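## Task

Locate the item whose underside reads A then G (A on the left, G on the right) and set it, and nothing else, lying flat on the tray's floor. No other item may be in the tray or have fallen off the table next to it. Every part of this must hold, and the item must stay there by itself once the robot lets go.

## Robot and tools

ROBOT AND FRAME. There are two six-joint arms, left_arm and right_arm, each ending in a parallel gripper. They face each other across a table. All positions are in one scene frame: origin at the table's centre, table surface at z = +0.020 m, +z up. left_arm's base is on the +y side, at (-0.118, +0.529, +0.112) m; right_arm's base is at (-0.057, -0.422, +0.072) m. The arm names do not refer to sides of any camera image. In a gripper's own axes the fingers point along +x and close along y. The reported hand point lies midway between the finger pads, roughly 3 to 4 cm short of the fingertips, and it can be slightly wrong, more so when the arm is stretched out.

execute_actions. Argument actions is a list holding at most one entry. An empty list sends nothing new and returns the current state with camera pictures. A motion entry is {"rows": [...], "steps": n}: rows holds 1 to 15 rows and steps is 1 to 15 (default 15, minimum 4), each step being 1/30 s. One row is applied per step, and the final row repeats if rows run out. Every row is a single flat list of 14 numbers covering both arms, even if one arm should stay still: left_arm waist, shoulder, elbow, wrist pitch, wrist yaw, wrist roll, opening, then the same seven for right_arm. The six joint numbers are absolute target angles in radians, read the same way as the Joint positions line, not offsets. Ranges per arm: waist -3.054 to 3.054, shoulder 0.000 to 3.142, elbow 0.000 to 2.356, wrist pitch -1.571 to 1.571, wrist yaw -1.571 to 1.571, wrist roll -3.142 to 3.142. A target more than 0.010 rad outside a range, and beyond the joint's current reading, makes the call rejected with nothing sent. Targets past a joint's real end are clipped there and a "joint sent to its limit" line may appear, possibly about an earlier move. The opening is an absolute value in [-1, 1]: +1 is fully open (pad gap 0.088 m), empty fingers meet near -0.80, and lower values add nothing. A wait entry is {"steps": n} with n up to 300; it returns n steps after the previous result, and your thinking time counts toward it. Add "pictures": true to get images with a motion result.

MOTION LIMITS. Each step the command sent to a joint is held within a fixed distance of its measured angle: 0.211 rad for waist, shoulder and elbow, 0.213 for wrist pitch, 0.267 for wrist yaw, 0.228 for wrist roll. All joint targets of an arm are also pulled back if they would move its hand more than 70 mm from where it is. Large moves therefore need several calls. Friction may leave a joint short, or a tiny change may not happen, so read Joint positions after each move. The last 4 steps of each action run after its result is returned, and arms keep heading toward the last row sent until they settle.

RESULTS. The state line gives, per arm, hand position (m), orientation quat_wxyz and linear and angular velocities. Joint positions and Joint velocities list six joints then the pad gap in metres. grip_measured is the measured opening on the command scale; it can be biased by about 1 mm and reads up to 0.061 narrower while squeezing something hard. "joint command not followed" means a clearance check altered or blocked joint targets; HELD marks steps on which your row was partly or wholly withheld. Joint torques and External joint torques are noisy, offset estimates. MOTOR HOT warns from 50 °C; an OVER-TEMPERATURE FAULT at 95 °C freezes the arm and can cut its power. A TORQUE FAULT halts an arm for 10 s when contact load hits a joint limit (N m: waist 16.6, shoulder 20.6, elbow 20.5, wrist pitch 5.42, wrist yaw 5.4, wrist roll 5.07; held weight counts).

GRASPING. Allow at least 0.5 s for a full close. To hold firmly, command about 0.07 below the grip_measured value at contact; a smaller margin holds more lightly. Items thinner than about 3 mm get proportionally less force. Pads push 34 to 49 N at most, and harder briefly on first touch. Held parts may get an occasional brief pull, so grip securely.



CAUTIONS. The letters are on the underside, so items may need lifting or tilting to read them, checking the left-to-right order. Release the item onto the tray floor before finishing. Do not drop, slam or shove things hard, push anything off the table, let the arms collide or press on each other, or hold loads longer than needed.

Each tool is called as name(argument=value, ...) on one line, values as JSON.

## Session

execute_actions(actions=[])

Scene clock: 0.00 s of 4730.00 s.
left_arm: end_effector_position=(+0.0265, +0.2470, +0.3645) grip_measured=-0.777 end_effector_quat_wxyz=(-0.320, +0.606, -0.588, -0.431) end_effector_velocity=(-0.002, +0.000, -0.001) end_effector_angular_velocity=(+0.010, +0.002, +0.002) | right_arm: end_effector_position=(+0.0322, +0.0361, +0.2782) grip_measured=-0.788 end_effector_quat_wxyz=(+0.556, -0.353, +0.159, +0.736) end_effector_velocity=(-0.000, -0.001, +0.001) end_effector_angular_velocity=(+0.000, +0.001, +0.008)
Joint positions: left_arm=[ 1.072  1.514  1.614 -1.328  0.308 -2.71   0.001] | right_arm=[-0.614  1.764  1.519 -0.586 -0.342 -0.575  0.   ]
Joint velocities: left_arm=[-0.007  0.002  0.002 -0.007 -0.007 -0.007  0.   ] | right_arm=[-0.002 -0.002  0.002 -0.007 -0.007 -0.007 -0.   ]
Joint torques (N m, as the arm reports them, + toward a larger angle): no reading
External joint torques (N m, as the arm's controller estimates them; a push from outside toward a larger angle lowers the number): no reading
Motor temperatures (°C, as the motors report them): left_arm=[23 26 25 24 26 24] | right_arm=[27 25 24 24 25 25]
Heat: left arm: hottest shoulder 26 °C (+0.0 °C/min); right arm: hottest waist 27 °C (+0.0 °C/min).

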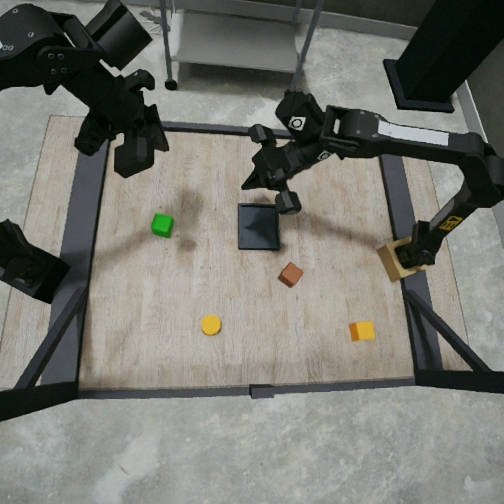

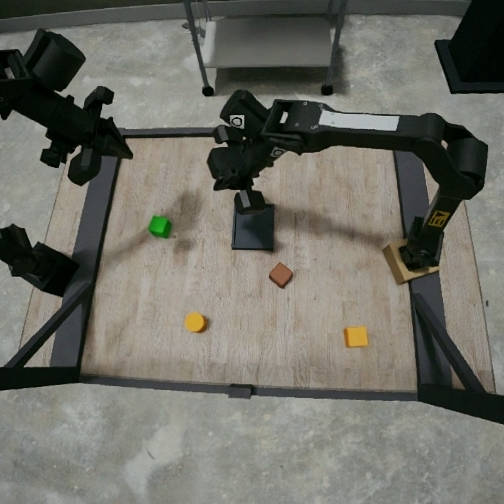

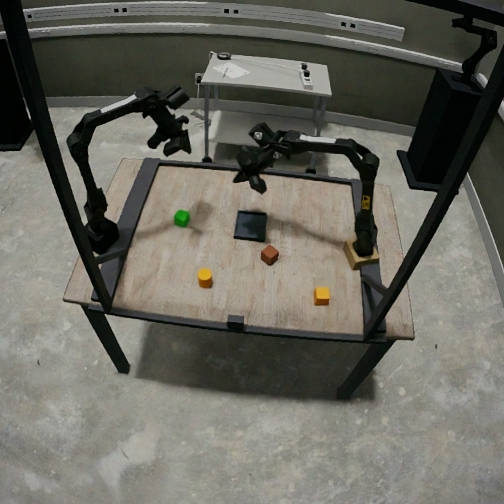

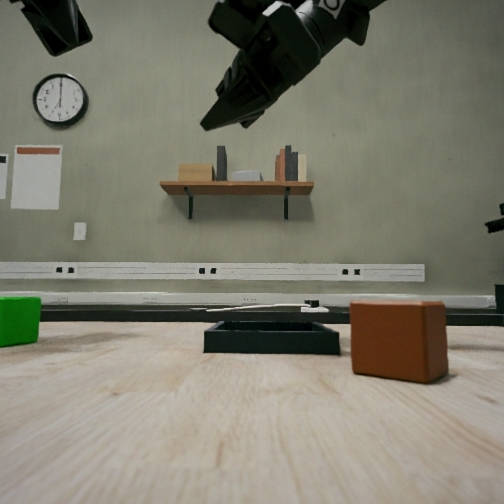

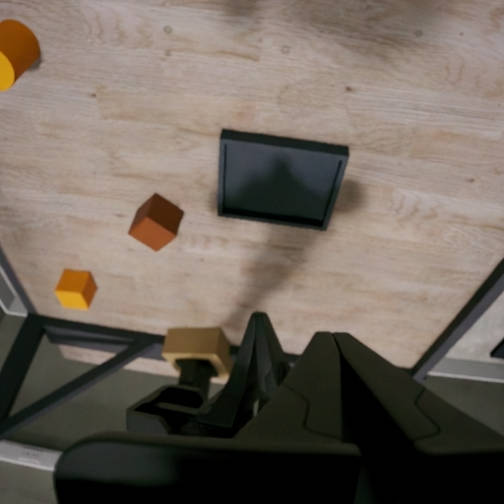

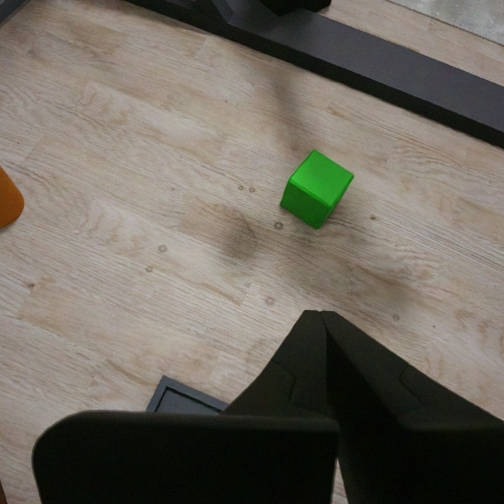

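I'll check the forward kinematics against the reported poses first. Then I'll move the right arm above the brown cube for a top-down look.

execute_actions(actions=[{"rows": [[1.072,1.514,1.614,-1.328,0.308,-2.71,-0.78, -0.212,1.869,1.430,-1.133,0,0,1.0]], "steps": 15}])

Scene clock: 4.43 s of 4730.00 s.
left_arm: end_effector_position=(+0.0265, +0.2470, +0.3645) grip_measured=-0.777 end_effector_quat_wxyz=(-0.320, +0.606, -0.588, -0.431) end_effector_velocity=(-0.002, -0.000, -0.000) end_effector_angular_velocity=(+0.002, +0.013, +0.002) | right_arm: end_effector_position=(-0.0792, -0.0455, +0.1726) grip_measured=+0.428 end_effector_quat_wxyz=(+0.486, -0.490, +0.421, +0.588) end_effector_velocity=(-0.330, -0.382, -0.140) end_effector_angular_velocity=(-1.799, -0.097, -0.278)
Joint positions: left_arm=[ 1.072  1.514  1.614 -1.328  0.308 -2.71   0.001] | right_arm=[-0.271  1.851  1.447 -1.004 -0.04  -0.125  0.06 ]
Joint velocities: left_arm=[-0.002  0.002  0.002 -0.007  0.007 -0.007 -0.   ] | right_arm=[ 1.009  0.105 -0.173 -1.473  0.227  1.267  0.175]
Joint torques (N m, as the arm reports them, + toward a larger angle): left_arm=[ 0.01 -4.7   7.7   0.96  0.21 -0.01] | right_arm=[-1.9  -8.9   5.44  0.4   0.3   0.12]
External joint torques (N m, as the arm's controller estimates them; a push from outside toward a larger angle lowers the number): left_arm=[ 0.06  1.06  1.48 -0.07  0.02  0.  ] | right_arm=[ 0.25  0.33 -1.52 -0.45  0.13  0.06]
Motor temperatures (°C, as the motors report them): left_arm=[23 27 26 24 26 24] | right_arm=[27 26 25 24 25 25]
Heat: left arm: hottest shoulder 27 °C (+0.0 °C/min); right arm: hottest waist 27 °C (+0.0 °C/min).
Steps of this call (steps 1 to 90: nothing new was sent; then 1.07 s passed at rest; steps 91 to 101: the first 11 steps of this action). Readings (joint positions):
91: left_arm=[1.072 1.514 1.614 -1.328 0.308 -2.710] | right_arm=[-0.609 1.768 1.517 -0.598 -0.318 -0.555]
92: left_arm=[1.072 1.514 1.614 -1.328 0.308 -2.710] | right_arm=[-0.591 1.770 1.514 -0.629 -0.273 -0.519]
94: left_arm=[1.072 1.514 1.614 -1.328 0.308 -2.710] | right_arm=[-0.534 1.783 1.500 -0.696 -0.196 -0.448]
98: left_arm=[1.072 1.514 1.614 -1.328 0.308 -2.710] | right_arm=[-0.389 1.830 1.464 -0.850 -0.086 -0.285]
101: the state above

execute_actions(actions=[{"steps": 15}], pictures=true)

Scene clock: 4.93 s of 4730.00 s.
left_arm: end_effector_position=(+0.0265, +0.2470, +0.3645) grip_measured=-0.777 end_effector_quat_wxyz=(-0.320, +0.606, -0.588, -0.431) end_effector_velocity=(-0.001, +0.002, -0.001) end_effector_angular_velocity=(+0.010, -0.005, -0.007) | right_arm: end_effector_position=(-0.0930, -0.0774, +0.1646) grip_measured=+1.000 end_effector_quat_wxyz=(+0.476, -0.520, +0.470, +0.531) end_effector_velocity=(+0.004, -0.005, -0.002) end_effector_angular_velocity=(-0.026, -0.010, -0.029)
Joint positions: left_arm=[ 1.072  1.514  1.614 -1.328  0.308 -2.71   0.001] | right_arm=[-0.212  1.858  1.435 -1.131 -0.005 -0.003  0.088]
Joint velocities: left_arm=[-0.002 -0.002 -0.002 -0.007 -0.007  0.007  0.   ] | right_arm=[-0.007  0.002 -0.002 -0.022  0.007  0.022  0.   ]
Joint torques (N m, as the arm reports them, + toward a larger angle): left_arm=[ 0.   -4.69  7.66  0.96  0.2   0.  ] | right_arm=[-0.02 -8.18  4.85  0.09  0.13  0.07]
External joint torques (N m, as the arm's controller estimates them; a push from outside toward a larger angle lowers the number): left_arm=[-0.01  1.09  1.43 -0.08  0.02  0.01] | right_arm=[ 0.04 -0.32 -0.87 -0.28  0.13  0.07]
Motor temperatures (°C, as the motors report them): left_arm=[23 27 26 24 26 24] | right_arm=[27 26 25 24 25 25]
Heat: left arm: hottest shoulder 27 °C (+0.0 °C/min); right arm: hottest waist 27 °C (+0.0 °C/min).
Kept back: nothing.
Steps of this call (steps 1 to 4: the last 4 steps of your previous action; steps 5 to 15: the robot went on to your last target). Readings (joint positions):
1: left_arm=[1.072 1.514 1.614 -1.328 0.308 -2.710] | right_arm=[-0.241 1.854 1.442 -1.047 -0.033 -0.089]
2: left_arm=[1.072 1.514 1.614 -1.328 0.308 -2.710] | right_arm=[-0.221 1.856 1.437 -1.073 -0.026 -0.064]
4: left_arm=[1.072 1.514 1.614 -1.328 0.308 -2.710] | right_arm=[-0.207 1.858 1.435 -1.101 -0.016 -0.033]
8: left_arm=[1.072 1.514 1.614 -1.328 0.308 -2.710] | right_arm=[-0.212 1.858 1.435 -1.124 -0.006 -0.010]
15: the state above

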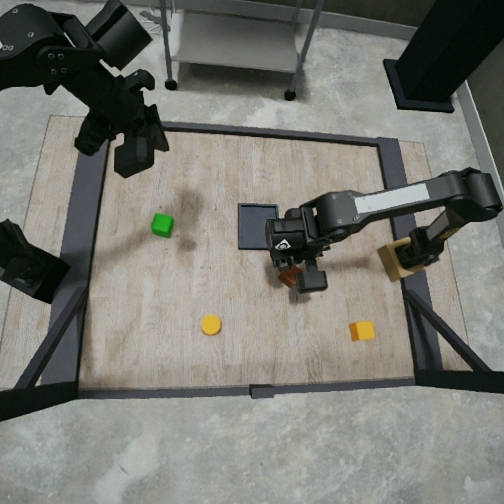

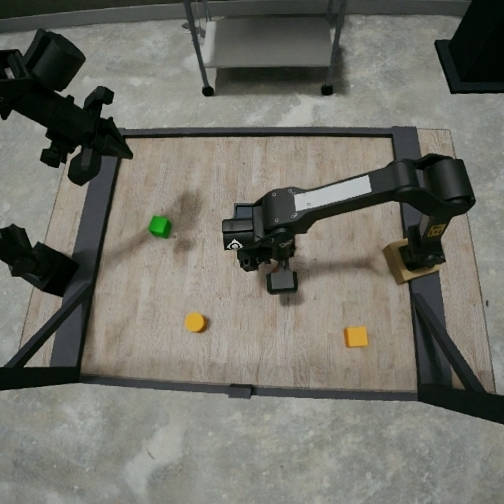

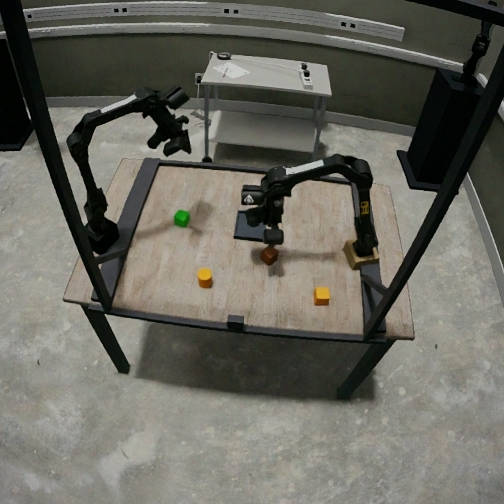

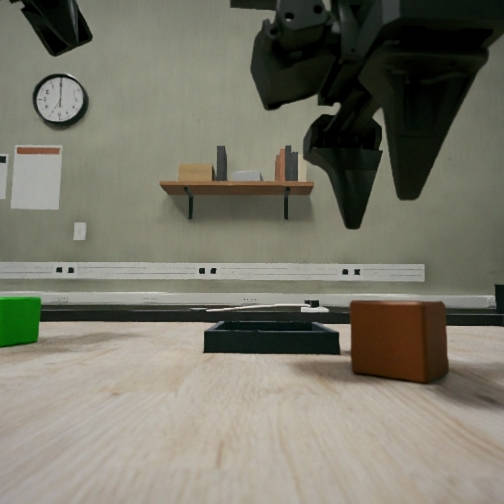

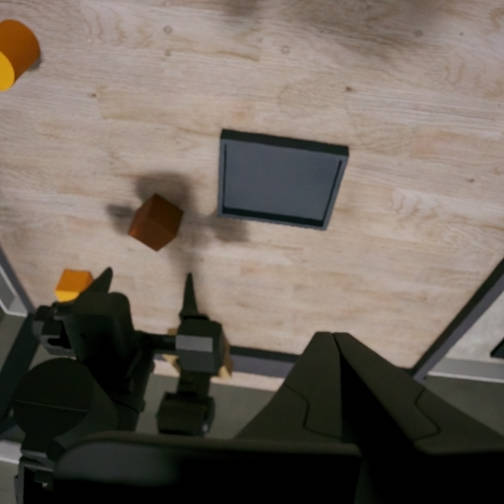

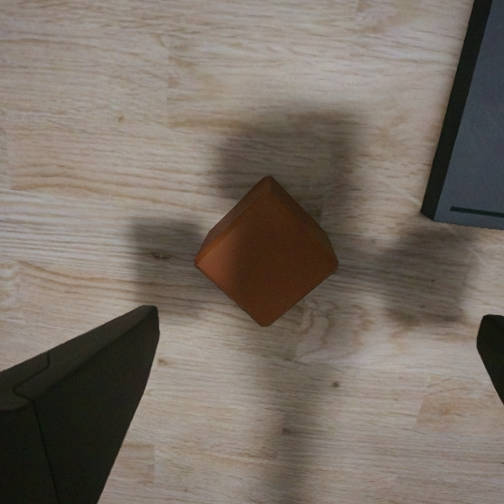

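The model holds: the gripper is almost directly over the brown cube. I'll shift the position slightly, roll the gripper to line up with the cube faces, and then descend.

execute_actions(actions=[{"rows": [[1.072,1.514,1.614,-1.328,0.308,-2.71,-0.78, -0.177,1.850,1.395,-1.125,0,-0.69,1.0]], "steps": 15}], pictures=true)

Scene clock: 6.53 s of 4730.00 s.
left_arm: end_effector_position=(+0.0265, +0.2470, +0.3645) grip_measured=-0.777 end_effector_quat_wxyz=(-0.320, +0.606, -0.588, -0.431) end_effector_velocity=(+0.002, +0.001, +0.002) end_effector_angular_velocity=(-0.006, -0.016, -0.002) | right_arm: end_effector_position=(-0.1030, -0.0859, +0.1572) grip_measured=+1.000 end_effector_quat_wxyz=(+0.281, -0.648, +0.287, +0.647) end_effector_velocity=(-0.000, -0.002, -0.002) end_effector_angular_velocity=(-0.003, +0.014, +0.825)
Joint positions: left_arm=[ 1.072  1.514  1.614 -1.328  0.308 -2.71   0.001] | right_arm=[-0.178  1.857  1.405 -1.126 -0.002 -0.608  0.088]
Joint velocities: left_arm=[ 0.002 -0.007 -0.002  0.007 -0.007  0.007 -0.   ] | right_arm=[-0.002 -0.002 -0.012  0.007 -0.007 -0.828  0.   ]
Joint torques (N m, as the arm reports them, + toward a larger angle): left_arm=[-0.01 -4.69  7.65  0.95  0.21  0.  ] | right_arm=[  0.06 -10.1    4.49   0.15   0.04  -0.1 ]
External joint torques (N m, as the arm's controller estimates them; a push from outside toward a larger angle lowers the number): left_arm=[-0.04  1.2   1.34 -0.09  0.03  0.  ] | right_arm=[ 0.1  -2.33 -1.17 -0.18  0.07 -0.07]
Motor temperatures (°C, as the motors report them): left_arm=[23 27 26 24 26 24] | right_arm=[27 27 25 24 25 25]
Heat: left arm: hottest shoulder 27 °C (+9.2 °C/min); right arm: hottest waist 27 °C (+0.0 °C/min).
Steps of this call (steps 1 to 15: the robot went on to your last target; steps 16 to 37: nothing new was sent; steps 38 to 48: the first 11 steps of this action). Readings (joint positions):
38: left_arm=[1.072 1.514 1.614 -1.328 0.308 -2.710] | right_arm=[-0.211 1.858 1.432 -1.130 -0.003 -0.039]
39: left_arm=[1.072 1.514 1.614 -1.328 0.308 -2.710] | right_arm=[-0.207 1.858 1.426 -1.128 -0.002 -0.104]
41: left_arm=[1.072 1.514 1.614 -1.328 0.308 -2.710] | right_arm=[-0.193 1.857 1.414 -1.128 -0.002 -0.224]
45: left_arm=[1.072 1.514 1.614 -1.328 0.308 -2.710] | right_arm=[-0.178 1.857 1.405 -1.127 -0.002 -0.467]
48: the state above

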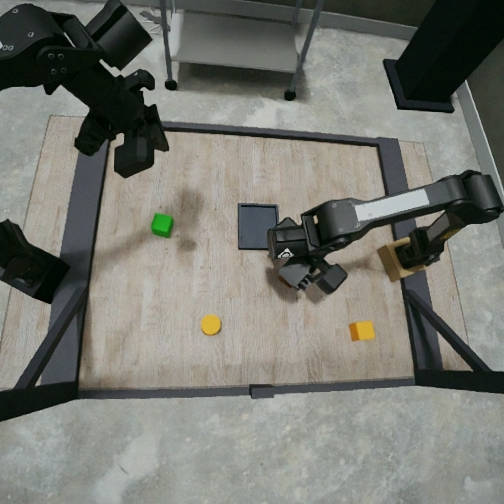

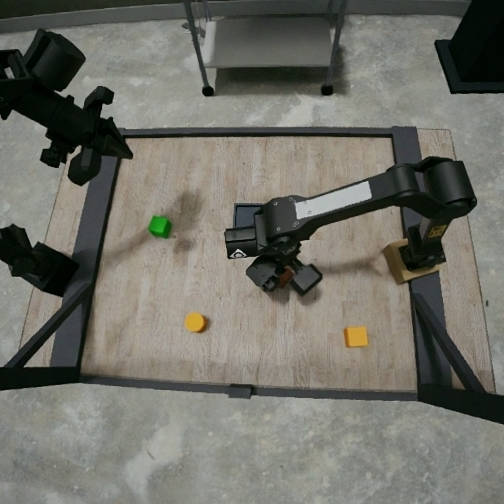

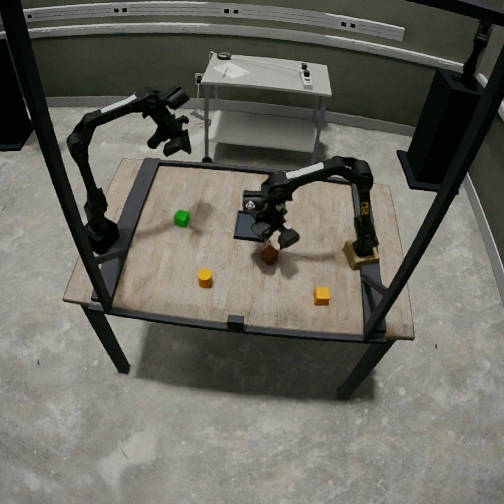

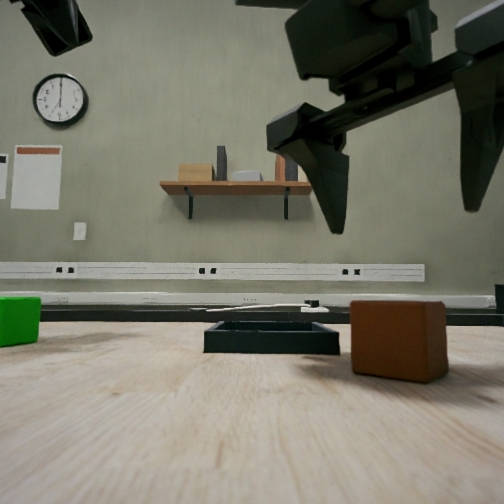

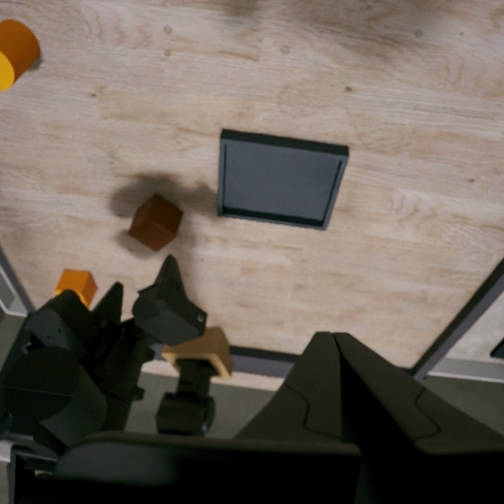

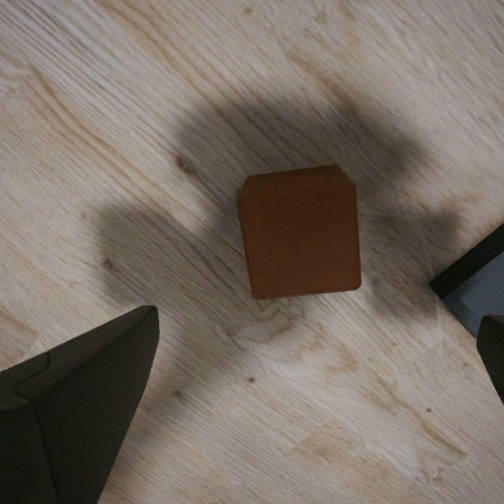

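execute_actions(actions=[{"rows": [
[1.072,1.514,1.614,-1.328,0.308,-2.71,-0.78, -0.177,1.867,1.386,-1.096,0,-0.69,1.0],
[1.072,1.514,1.614,-1.328,0.308,-2.71,-0.78, -0.177,1.877,1.367,-1.066,0,-0.69,1.0],
[1.072,1.514,1.614,-1.328,0.308,-2.71,-0.78, -0.177,1.888,1.348,-1.037,0,-0.69,1.0],
[1.072,1.514,1.614,-1.328,0.308,-2.71,-0.78, -0.177,1.898,1.329,-1.007,0,-0.69,1.0],
[1.072,1.514,1.614,-1.328,0.308,-2.71,-0.78, -0.177,1.908,1.310,-0.977,0,-0.69,1.0],
[1.072,1.514,1.614,-1.328,0.308,-2.71,-0.78, -0.177,1.918,1.291,-0.947,0,-0.69,1.0],
[1.072,1.514,1.614,-1.328,0.308,-2.71,-0.78, -0.177,1.928,1.271,-0.917,0,-0.69,1.0],
[1.072,1.514,1.614,-1.328,0.308,-2.71,-0.78, -0.177,1.938,1.252,-0.887,0,-0.69,1.0],
[1.072,1.514,1.614,-1.328,0.308,-2.71,-0.78, -0.177,1.949,1.233,-0.858,0,-0.69,1.0],
[1.072,1.514,1.614,-1.328,0.308,-2.71,-0.78, -0.177,1.959,1.214,-0.828,0,-0.69,1.0],
[1.072,1.514,1.614,-1.328,0.308,-2.71,-0.78, -0.177,1.969,1.195,-0.798,0,-0.69,1.0],
[1.072,1.514,1.614,-1.328,0.308,-2.71,-0.78, -0.177,1.979,1.176,-0.768,0,-0.69,1.0]
], "steps": 15}], pictures=true)

Scene clock: 7.83 s of 4730.00 s.
left_arm: end_effector_position=(+0.0265, +0.2470, +0.3645) grip_measured=-0.777 end_effector_quat_wxyz=(-0.320, +0.606, -0.588, -0.431) end_effector_velocity=(-0.001, +0.005, -0.005) end_effector_angular_velocity=(+0.037, -0.002, -0.002) | right_arm: end_effector_position=(-0.1038, -0.0800, +0.0987) grip_measured=+1.000 end_effector_quat_wxyz=(+0.264, -0.654, +0.253, +0.662) end_effector_velocity=(+0.003, -0.036, -0.243) end_effector_angular_velocity=(-0.095, -0.006, +0.010)
Joint positions: left_arm=[ 1.072  1.514  1.614 -1.328  0.308 -2.71   0.001] | right_arm=[-0.178  1.928  1.255 -0.879 -0.002 -0.688  0.088]
Joint velocities: left_arm=[-0.002  0.002 -0.007 -0.022 -0.022  0.007 -0.   ] | right_arm=[ 0.002  0.335 -0.589  0.828 -0.007 -0.007  0.   ]
Joint torques (N m, as the arm reports them, + toward a larger angle): left_arm=[-0.01 -4.71  7.69  0.97  0.21  0.  ] | right_arm=[ 0.11 -8.21  4.35  0.26  0.03 -0.12]
External joint torques (N m, as the arm's controller estimates them; a push from outside toward a larger angle lowers the number): left_arm=[-0.03  1.06  1.49 -0.05  0.03  0.  ] | right_arm=[ 0.02  0.09 -1.06 -0.08  0.09 -0.12]
Motor temperatures (°C, as the motors report them): left_arm=[23 27 26 24 26 24] | right_arm=[27 27 25 24 25 25]
Heat: left arm: hottest shoulder 27 °C (+7.7 °C/min); right arm: hottest waist 27 °C (+0.0 °C/min).
Steps of this call (steps 1 to 4: the last 4 steps of your previous action; steps 5 to 28: the robot went on to your last target; steps 29 to 39: the first 11 steps of this action). Readings (joint positions):
29: left_arm=[1.072 1.514 1.614 -1.328 0.308 -2.710] | right_arm=[-0.178 1.857 1.403 -1.123 -0.002 -0.688]
30: left_arm=[1.072 1.514 1.614 -1.328 0.308 -2.710] | right_arm=[-0.178 1.857 1.398 -1.110 -0.002 -0.688]
32: left_arm=[1.072 1.514 1.614 -1.328 0.308 -2.710] | right_arm=[-0.178 1.860 1.379 -1.068 -0.002 -0.688]
36: left_arm=[1.072 1.514 1.614 -1.328 0.308 -2.710] | right_arm=[-0.178 1.893 1.314 -0.964 -0.002 -0.688]
39: the state above

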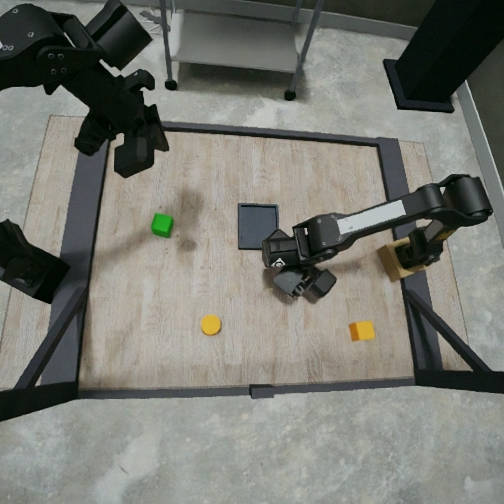

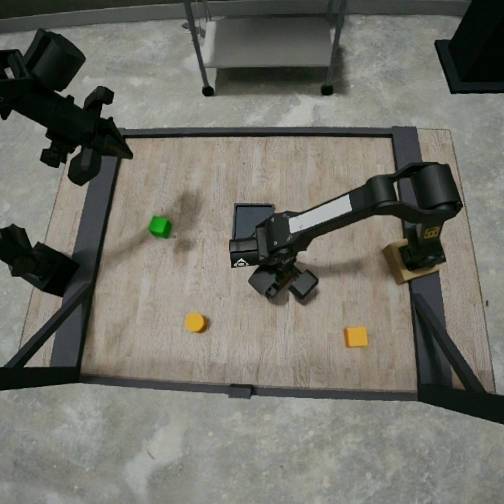

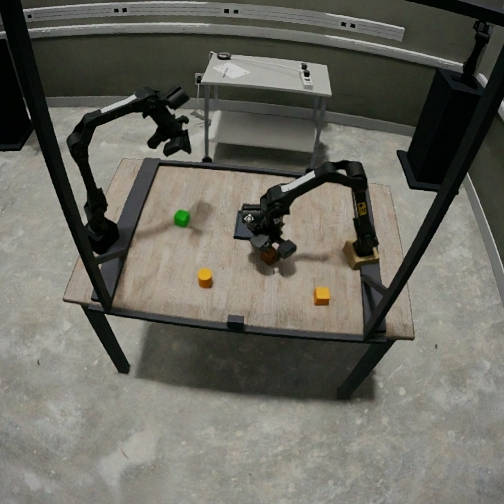

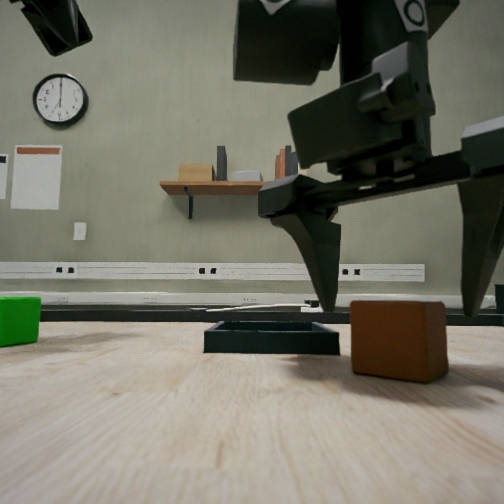

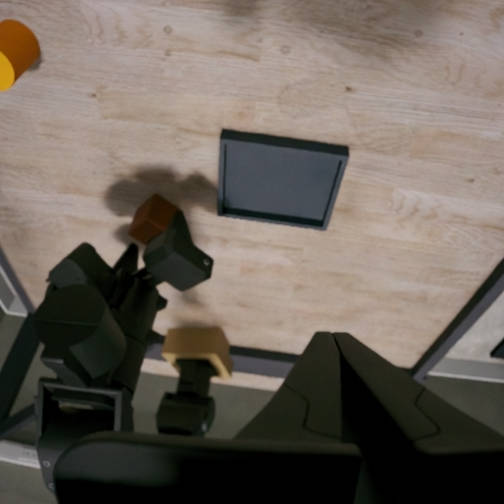

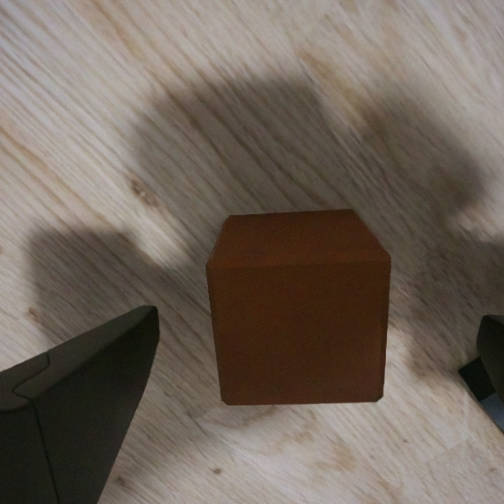

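The descent is going well and the cube is centred between the fingers, so I'll let the move finish.

execute_actions(actions=[{"steps": 10}], pictures=true)

Scene clock: 8.17 s of 4730.00 s.
left_arm: end_effector_position=(+0.0265, +0.2470, +0.3645) grip_measured=-0.777 end_effector_quat_wxyz=(-0.320, +0.606, -0.588, -0.431) end_effector_velocity=(-0.001, +0.002, -0.001) end_effector_angular_velocity=(+0.010, +0.002, +0.007) | right_arm: end_effector_position=(-0.1033, -0.0839, +0.0700) grip_measured=+1.000 end_effector_quat_wxyz=(+0.263, -0.655, +0.254, +0.661) end_effector_velocity=(-0.000, -0.001, -0.001) end_effector_angular_velocity=(+0.002, +0.007, +0.020)
Joint positions: left_arm=[ 1.072  1.514  1.614 -1.328  0.308 -2.71   0.001] | right_arm=[-0.178  1.969  1.185 -0.772 -0.002 -0.688  0.088]
Joint velocities: left_arm=[-0.002 -0.002 -0.002 -0.007 -0.007 -0.007 -0.   ] | right_arm=[-0.002 -0.002 -0.007  0.007 -0.007 -0.022  0.   ]
Joint torques (N m, as the arm reports them, + toward a larger angle): left_arm=[-0.01 -4.75  7.67  0.96  0.21  0.  ] | right_arm=[ 0.11 -8.26  4.08  0.16  0.03 -0.12]
External joint torques (N m, as the arm's controller estimates them; a push from outside toward a larger angle lowers the number): left_arm=[-0.01  1.03  1.45 -0.06  0.03  0.01] | right_arm=[ 0.1  -0.35 -0.76 -0.14  0.08 -0.12]
Motor temperatures (°C, as the motors report them): left_arm=[23 27 26 24 26 24] | right_arm=[27 27 25 24 25 25]
Heat: left arm: hottest shoulder 27 °C (+7.3 °C/min); right arm: hottest waist 27 °C (+0.0 °C/min).
Kept back: nothing.
Steps of this call (steps 1 to 4: the last 4 steps of your previous action; steps 5 to 10: the robot went on to your last target). Readings (joint positions):
1: left_arm=[1.072 1.514 1.614 -1.328 0.308 -2.710] | right_arm=[-0.178 1.939 1.235 -0.850 -0.002 -0.688]
2: left_arm=[1.072 1.514 1.614 -1.328 0.308 -2.710] | right_arm=[-0.178 1.949 1.218 -0.825 -0.002 -0.688]
4: left_arm=[1.072 1.514 1.614 -1.328 0.308 -2.710] | right_arm=[-0.178 1.964 1.196 -0.799 -0.002 -0.688]
8: left_arm=[1.072 1.514 1.614 -1.328 0.308 -2.710] | right_arm=[-0.178 1.969 1.185 -0.777 -0.002 -0.688]
10: the state above

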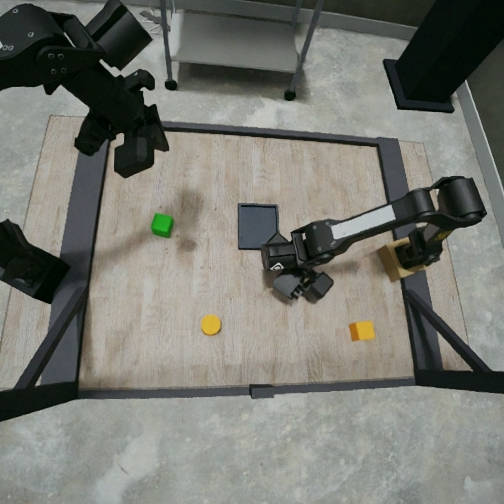

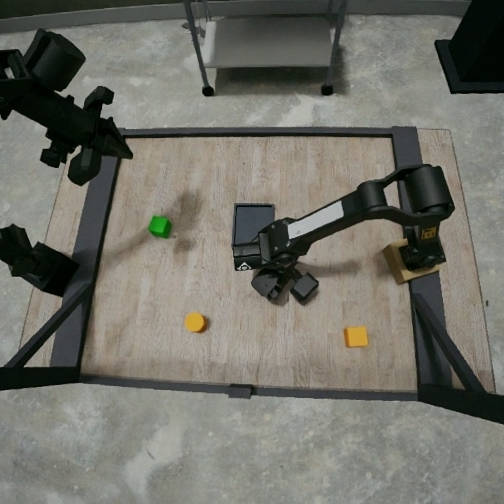

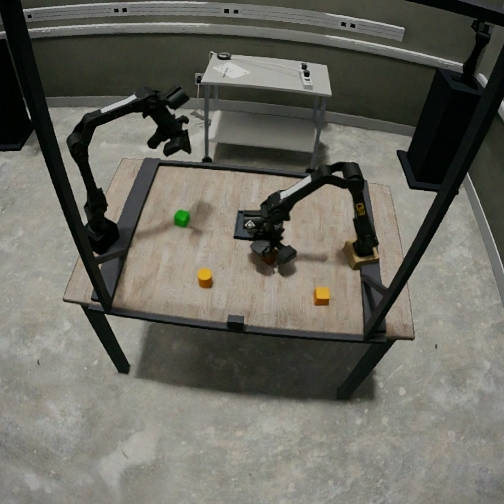

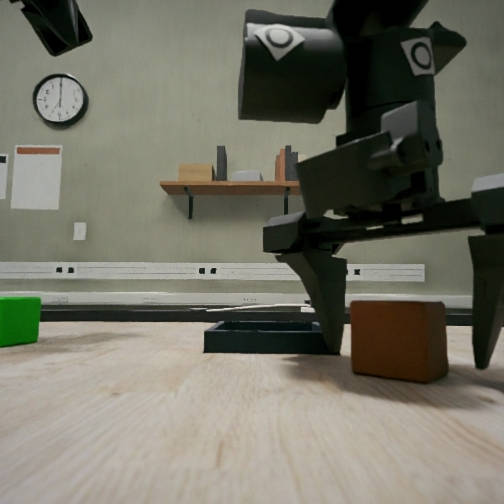

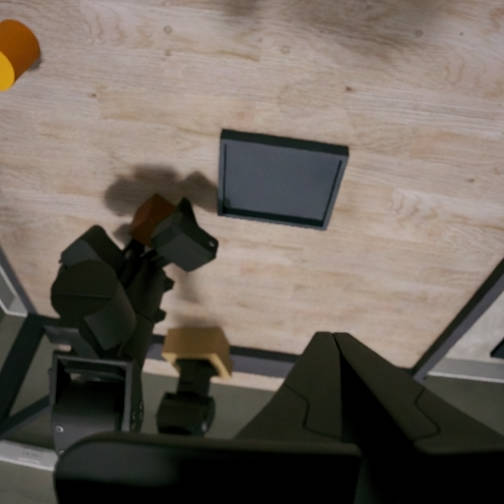

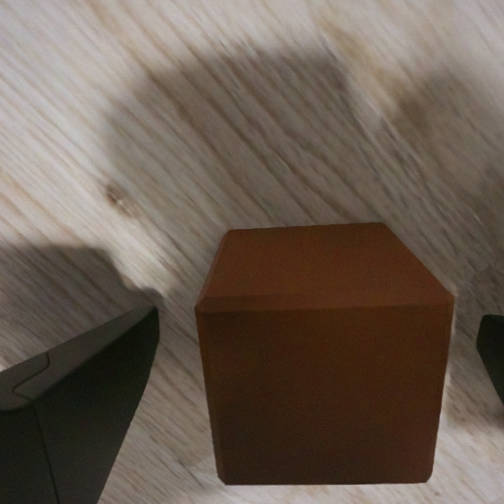

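execute_actions(actions=[{"rows": [[1.072,1.514,1.614,-1.328,0.308,-2.71,-0.78, -0.177,1.979,1.176,-0.768,0,-0.69,-0.1]], "steps": 15}])

execute_actions(actions=[{"steps": 10}], pictures=true)

Scene clock: 8.73 s of 4730.00 s.
left_arm: end_effector_position=(+0.0265, +0.2470, +0.3645) grip_measured=-0.777 end_effector_quat_wxyz=(-0.320, +0.606, -0.588, -0.431) end_effector_velocity=(-0.003, +0.001, -0.000) end_effector_angular_velocity=(+0.003, +0.019, +0.015) | right_arm: end_effector_position=(-0.1033, -0.0834, +0.0697) grip_measured=+0.109 end_effector_quat_wxyz=(+0.263, -0.655, +0.253, +0.662) end_effector_velocity=(+0.000, -0.004, -0.001) end_effector_angular_velocity=(-0.013, +0.005, +0.005)
Joint positions: left_arm=[ 1.072  1.514  1.614 -1.328  0.308 -2.71   0.001] | right_arm=[-0.178  1.969  1.184 -0.768 -0.002 -0.688  0.044]
Joint velocities: left_arm=[-0.002 -0.002 -0.002 -0.007  0.007 -0.022 -0.   ] | right_arm=[-0.002 -0.002 -0.007 -0.007 -0.007 -0.007 -0.012]
Joint torques (N m, as the arm reports them, + toward a larger angle): left_arm=[-0.02 -4.73  7.67  0.96  0.21  0.01] | right_arm=[ 0.19 -8.27  3.94  0.1  -0.02 -0.1 ]
External joint torques (N m, as the arm's controller estimates them; a push from outside toward a larger angle lowers the number): left_arm=[-0.01  1.11  1.42 -0.07  0.02  0.02] | right_arm=[ 0.19 -0.25 -1.02 -0.22  0.03 -0.1 ]
Motor temperatures (°C, as the motors report them): left_arm=[23 27 26 24 26 24] | right_arm=[27 27 25 24 25 25]
Heat: left arm: hottest shoulder 27 °C (+6.9 °C/min); right arm: hottest waist 27 °C (+0.0 °C/min).
Steps of this call (steps 1 to 6: the robot went on to your last target; steps 7 to 17: the first 11 steps of this action). Readings (joint positions):
7: left_arm=[1.072 1.514 1.614 -1.328 0.308 -2.710] | right_arm=[-0.178 1.969 1.184 -0.770 -0.002 -0.688]
8: left_arm=[1.072 1.514 1.614 -1.328 0.308 -2.710] | right_arm=[-0.178 1.969 1.184 -0.770 -0.002 -0.688]
10: left_arm=[1.072 1.514 1.614 -1.328 0.308 -2.710] | right_arm=[-0.178 1.969 1.184 -0.769 -0.002 -0.688]
14: left_arm=[1.072 1.514 1.614 -1.328 0.308 -2.710] | right_arm=[-0.178 1.969 1.184 -0.769 -0.002 -0.688]
17: the state above

Scene clock: 9.07 s of 4730.00 s.
left_arm: end_effector_position=(+0.0265, +0.2470, +0.3645) grip_measured=-0.777 end_effector_quat_wxyz=(-0.320, +0.606, -0.588, -0.431) end_effector_velocity=(-0.001, +0.005, -0.000) end_effector_angular_velocity=(+0.018, +0.007, +0.011) | right_arm: end_effector_position=(-0.1033, -0.0834, +0.0697) grip_measured=+0.080 end_effector_quat_wxyz=(+0.263, -0.655, +0.253, +0.662) end_effector_velocity=(-0.002, -0.003, +0.000) end_effector_angular_velocity=(-0.010, +0.020, +0.020)
Joint positions: left_arm=[ 1.072  1.514  1.614 -1.328  0.308 -2.71   0.001] | right_arm=[-0.178  1.969  1.184 -0.768 -0.002 -0.688  0.043]
Joint velocities: left_arm=[ 0.002 -0.002  0.002 -0.022 -0.007 -0.007 -0.   ] | right_arm=[-0.002 -0.002 -0.002 -0.007 -0.022 -0.022 -0.   ]
Joint torques (N m, as the arm reports them, + toward a larger angle): left_arm=[-0.03 -4.74  7.63  0.95  0.2   0.  ] | right_arm=[ 0.13 -8.33  4.05  0.1   0.02 -0.1 ]
External joint torques (N m, as the arm's controller estimates them; a push from outside toward a larger angle lowers the number): left_arm=[-0.04  1.07  1.38 -0.08  0.03  0.01] | right_arm=[ 0.13 -0.27 -1.02 -0.26  0.07 -0.1 ]
Motor temperatures (°C, as the motors report them): left_arm=[23 27 26 24 26 24] | right_arm=[27 27 25 24 25 25]
Heat: left arm: hottest shoulder 27 °C (+6.6 °C/min); right arm: hottest waist 27 °C (+0.0 °C/min).
Kept back: nothing.
Steps of this call (steps 1 to 4: the last 4 steps of your previous action; steps 5 to 10: the robot went on to your last target). Readings (joint positions):
1: left_arm=[1.072 1.514 1.614 -1.328 0.308 -2.710] | right_arm=[-0.178 1.969 1.184 -0.768 -0.002 -0.688]
2: left_arm=[1.072 1.514 1.614 -1.328 0.308 -2.710] | right_arm=[-0.178 1.969 1.184 -0.768 -0.002 -0.688]
4: left_arm=[1.072 1.514 1.614 -1.328 0.308 -2.710] | right_arm=[-0.178 1.969 1.184 -0.767 -0.002 -0.688]
8: left_arm=[1.072 1.514 1.614 -1.328 0.308 -2.710] | right_arm=[-0.178 1.969 1.184 -0.768 -0.002 -0.688]
10: the state above

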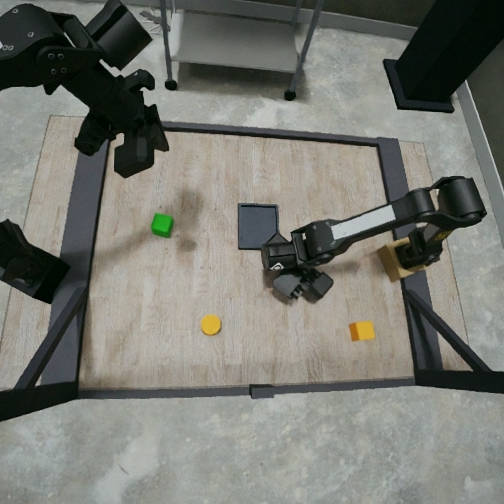

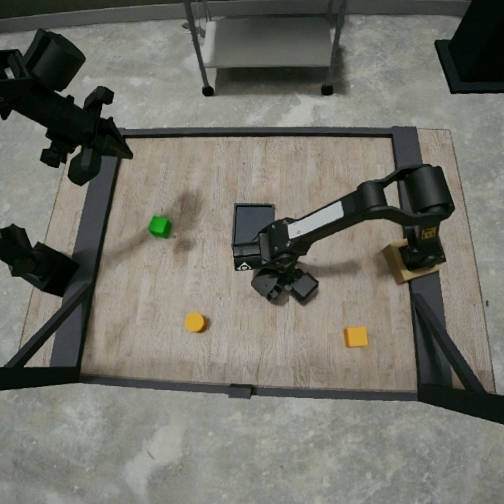

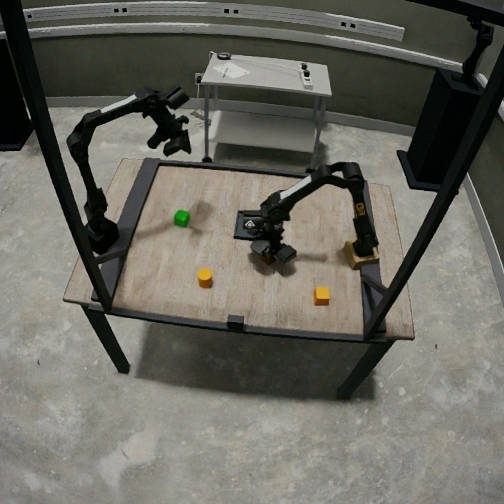

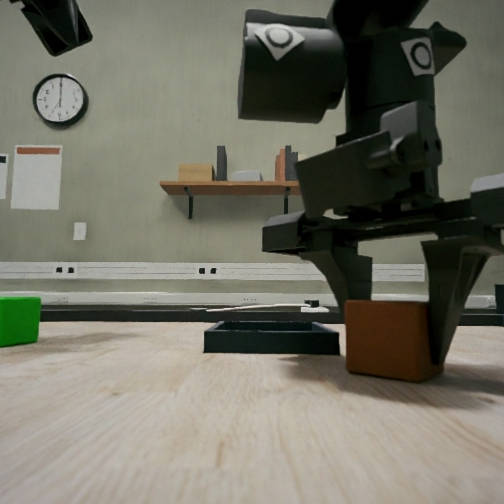

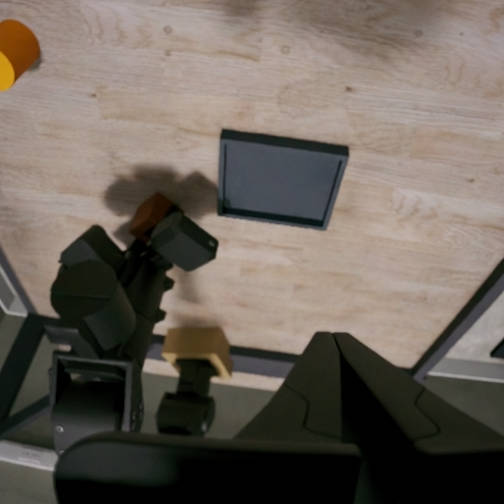

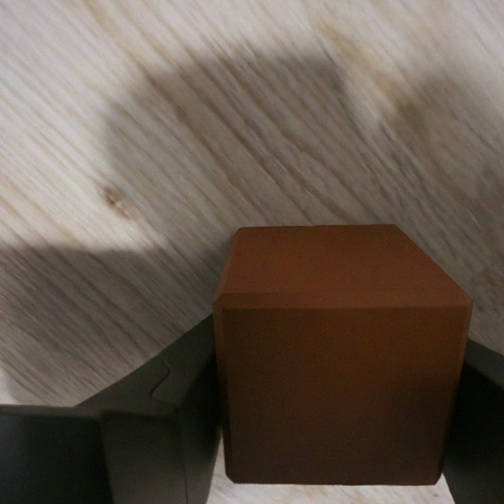

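The cube is gripped. I'll lift it and swing the wrist so the bottom face points toward cam_low, which sits at table level on the −x edge.

execute_actions(actions=[{"rows": [[1.072,1.514,1.614,-1.328,0.308,-2.71,-0.78, -0.177,1.850,1.398,-1.125,0,-0.69,-0.1]], "steps": 15}])

execute_actions(actions=[{"rows": [[1.072,1.514,1.614,-1.328,0.308,-2.71,-0.78, -0.676,1.850,1.398,-1.125,-1.35,-1.57,-0.1]], "steps": 15}])

Scene clock: 11.17 s of 4730.00 s.
left_arm: end_effector_position=(+0.0265, +0.2470, +0.3645) grip_measured=-0.777 end_effector_quat_wxyz=(-0.320, +0.606, -0.588, -0.431) end_effector_velocity=(-0.001, +0.003, -0.000) end_effector_angular_velocity=(+0.014, -0.012, +0.007) | right_arm: end_effector_position=(-0.1032, -0.0837, +0.1601) grip_measured=+0.080 end_effector_quat_wxyz=(+0.263, -0.655, +0.253, +0.662) end_effector_velocity=(+0.004, -0.046, -0.001) end_effector_angular_velocity=(-0.211, -0.022, +0.010)
Joint positions: left_arm=[ 1.072  1.514  1.614 -1.328  0.308 -2.71   0.001] | right_arm=[-0.178  1.842  1.397 -1.108 -0.002 -0.688  0.043]
Joint velocities: left_arm=[-0.007 -0.007 -0.002 -0.007 -0.022 -0.007 -0.   ] | right_arm=[ 0.002  0.002  0.002 -0.212 -0.007 -0.007 -0.   ]
Joint torques (N m, as the arm reports them, + toward a larger angle): left_arm=[-0.02 -4.74  7.65  0.95  0.22  0.  ] | right_arm=[ 0.11 -8.32  5.45 -0.03  0.02 -0.1 ]
External joint torques (N m, as the arm's controller estimates them; a push from outside toward a larger angle lowers the number): left_arm=[ 0.01  1.1   1.4  -0.07  0.03  0.01] | right_arm=[ 0.07 -0.69 -0.21 -0.4   0.07 -0.1 ]
Motor temperatures (°C, as the motors report them): left_arm=[23 27 26 24 26 24] | right_arm=[27 27 25 24 25 25]
Heat: left arm: hottest shoulder 27 °C (+5.4 °C/min); right arm: hottest waist 27 °C (+0.0 °C/min).
Steps of this call (steps 1 to 15: the robot went on to your last target; steps 16 to 52: nothing new was sent; steps 53 to 63: the first 11 steps of this action). Readings (joint positions):
53: left_arm=[1.072 1.514 1.614 -1.328 0.308 -2.710] | right_arm=[-0.178 1.964 1.201 -0.795 -0.002 -0.688]
54: left_arm=[1.072 1.514 1.614 -1.328 0.308 -2.710] | right_arm=[-0.178 1.962 1.231 -0.853 -0.002 -0.688]
56: left_arm=[1.072 1.514 1.614 -1.328 0.308 -2.710] | right_arm=[-0.178 1.933 1.299 -0.949 -0.002 -0.688]
60: left_arm=[1.072 1.514 1.614 -1.328 0.308 -2.710] | right_arm=[-0.178 1.852 1.386 -1.079 -0.002 -0.688]
63: the state above

Scene clock: 11.67 s of 4730.00 s.
left_arm: end_effector_position=(+0.0265, +0.2470, +0.3645) grip_measured=-0.777 end_effector_quat_wxyz=(-0.320, +0.606, -0.588, -0.431) end_effector_velocity=(-0.003, +0.001, -0.000) end_effector_angular_velocity=(+0.002, +0.013, +0.002) | right_arm: end_effector_position=(-0.0365, -0.0692, +0.1995) grip_measured=+0.080 end_effector_quat_wxyz=(+0.205, -0.372, +0.175, +0.888) end_effector_velocity=(-0.038, +0.064, +0.211) end_effector_angular_velocity=(+1.846, +1.516, +0.824)
Joint positions: left_arm=[ 1.072  1.514  1.614 -1.328  0.308 -2.71   0.001] | right_arm=[-0.666  1.845  1.397 -1.123 -0.749 -1.335  0.043]
Joint velocities: left_arm=[-0.002 -0.002 -0.002 -0.007  0.007 -0.007 -0.   ] | right_arm=[-0.501 -0.002 -0.002 -0.022 -2.059 -1.81  -0.   ]
Joint torques (N m, as the arm reports them, + toward a larger angle): left_arm=[ 0.01 -4.71  7.67  0.95  0.22  0.01] | right_arm=[ 2.34 -8.73  5.53 -0.06 -0.74 -0.12]
External joint torques (N m, as the arm's controller estimates them; a push from outside toward a larger angle lowers the number): left_arm=[ 0.02  1.07  1.43 -0.08  0.03  0.01] | right_arm=[-0.36 -0.85 -0.04 -0.27 -0.05 -0.1 ]
Motor temperatures (°C, as the motors report them): left_arm=[23 27 26 25 26 24] | right_arm=[27 27 25 24 25 25]
Heat: left arm: hottest shoulder 27 °C (+5.1 °C/min); right arm: hottest waist 27 °C (+0.0 °C/min).
Steps of this call (steps 1 to 4: the last 4 steps of your previous action; steps 5 to 15: the first 11 steps of this action). Readings (joint positions):
5: left_arm=[1.072 1.514 1.614 -1.328 0.308 -2.710] | right_arm=[-0.190 1.845 1.397 -1.120 -0.046 -0.729]
6: left_arm=[1.072 1.514 1.614 -1.328 0.308 -2.710] | right_arm=[-0.227 1.845 1.397 -1.122 -0.133 -0.794]
8: left_arm=[1.072 1.514 1.614 -1.328 0.308 -2.710] | right_arm=[-0.332 1.845 1.397 -1.123 -0.268 -0.914]
12: left_arm=[1.072 1.514 1.614 -1.328 0.308 -2.710] | right_arm=[-0.560 1.845 1.397 -1.123 -0.546 -1.155]
15: the state above


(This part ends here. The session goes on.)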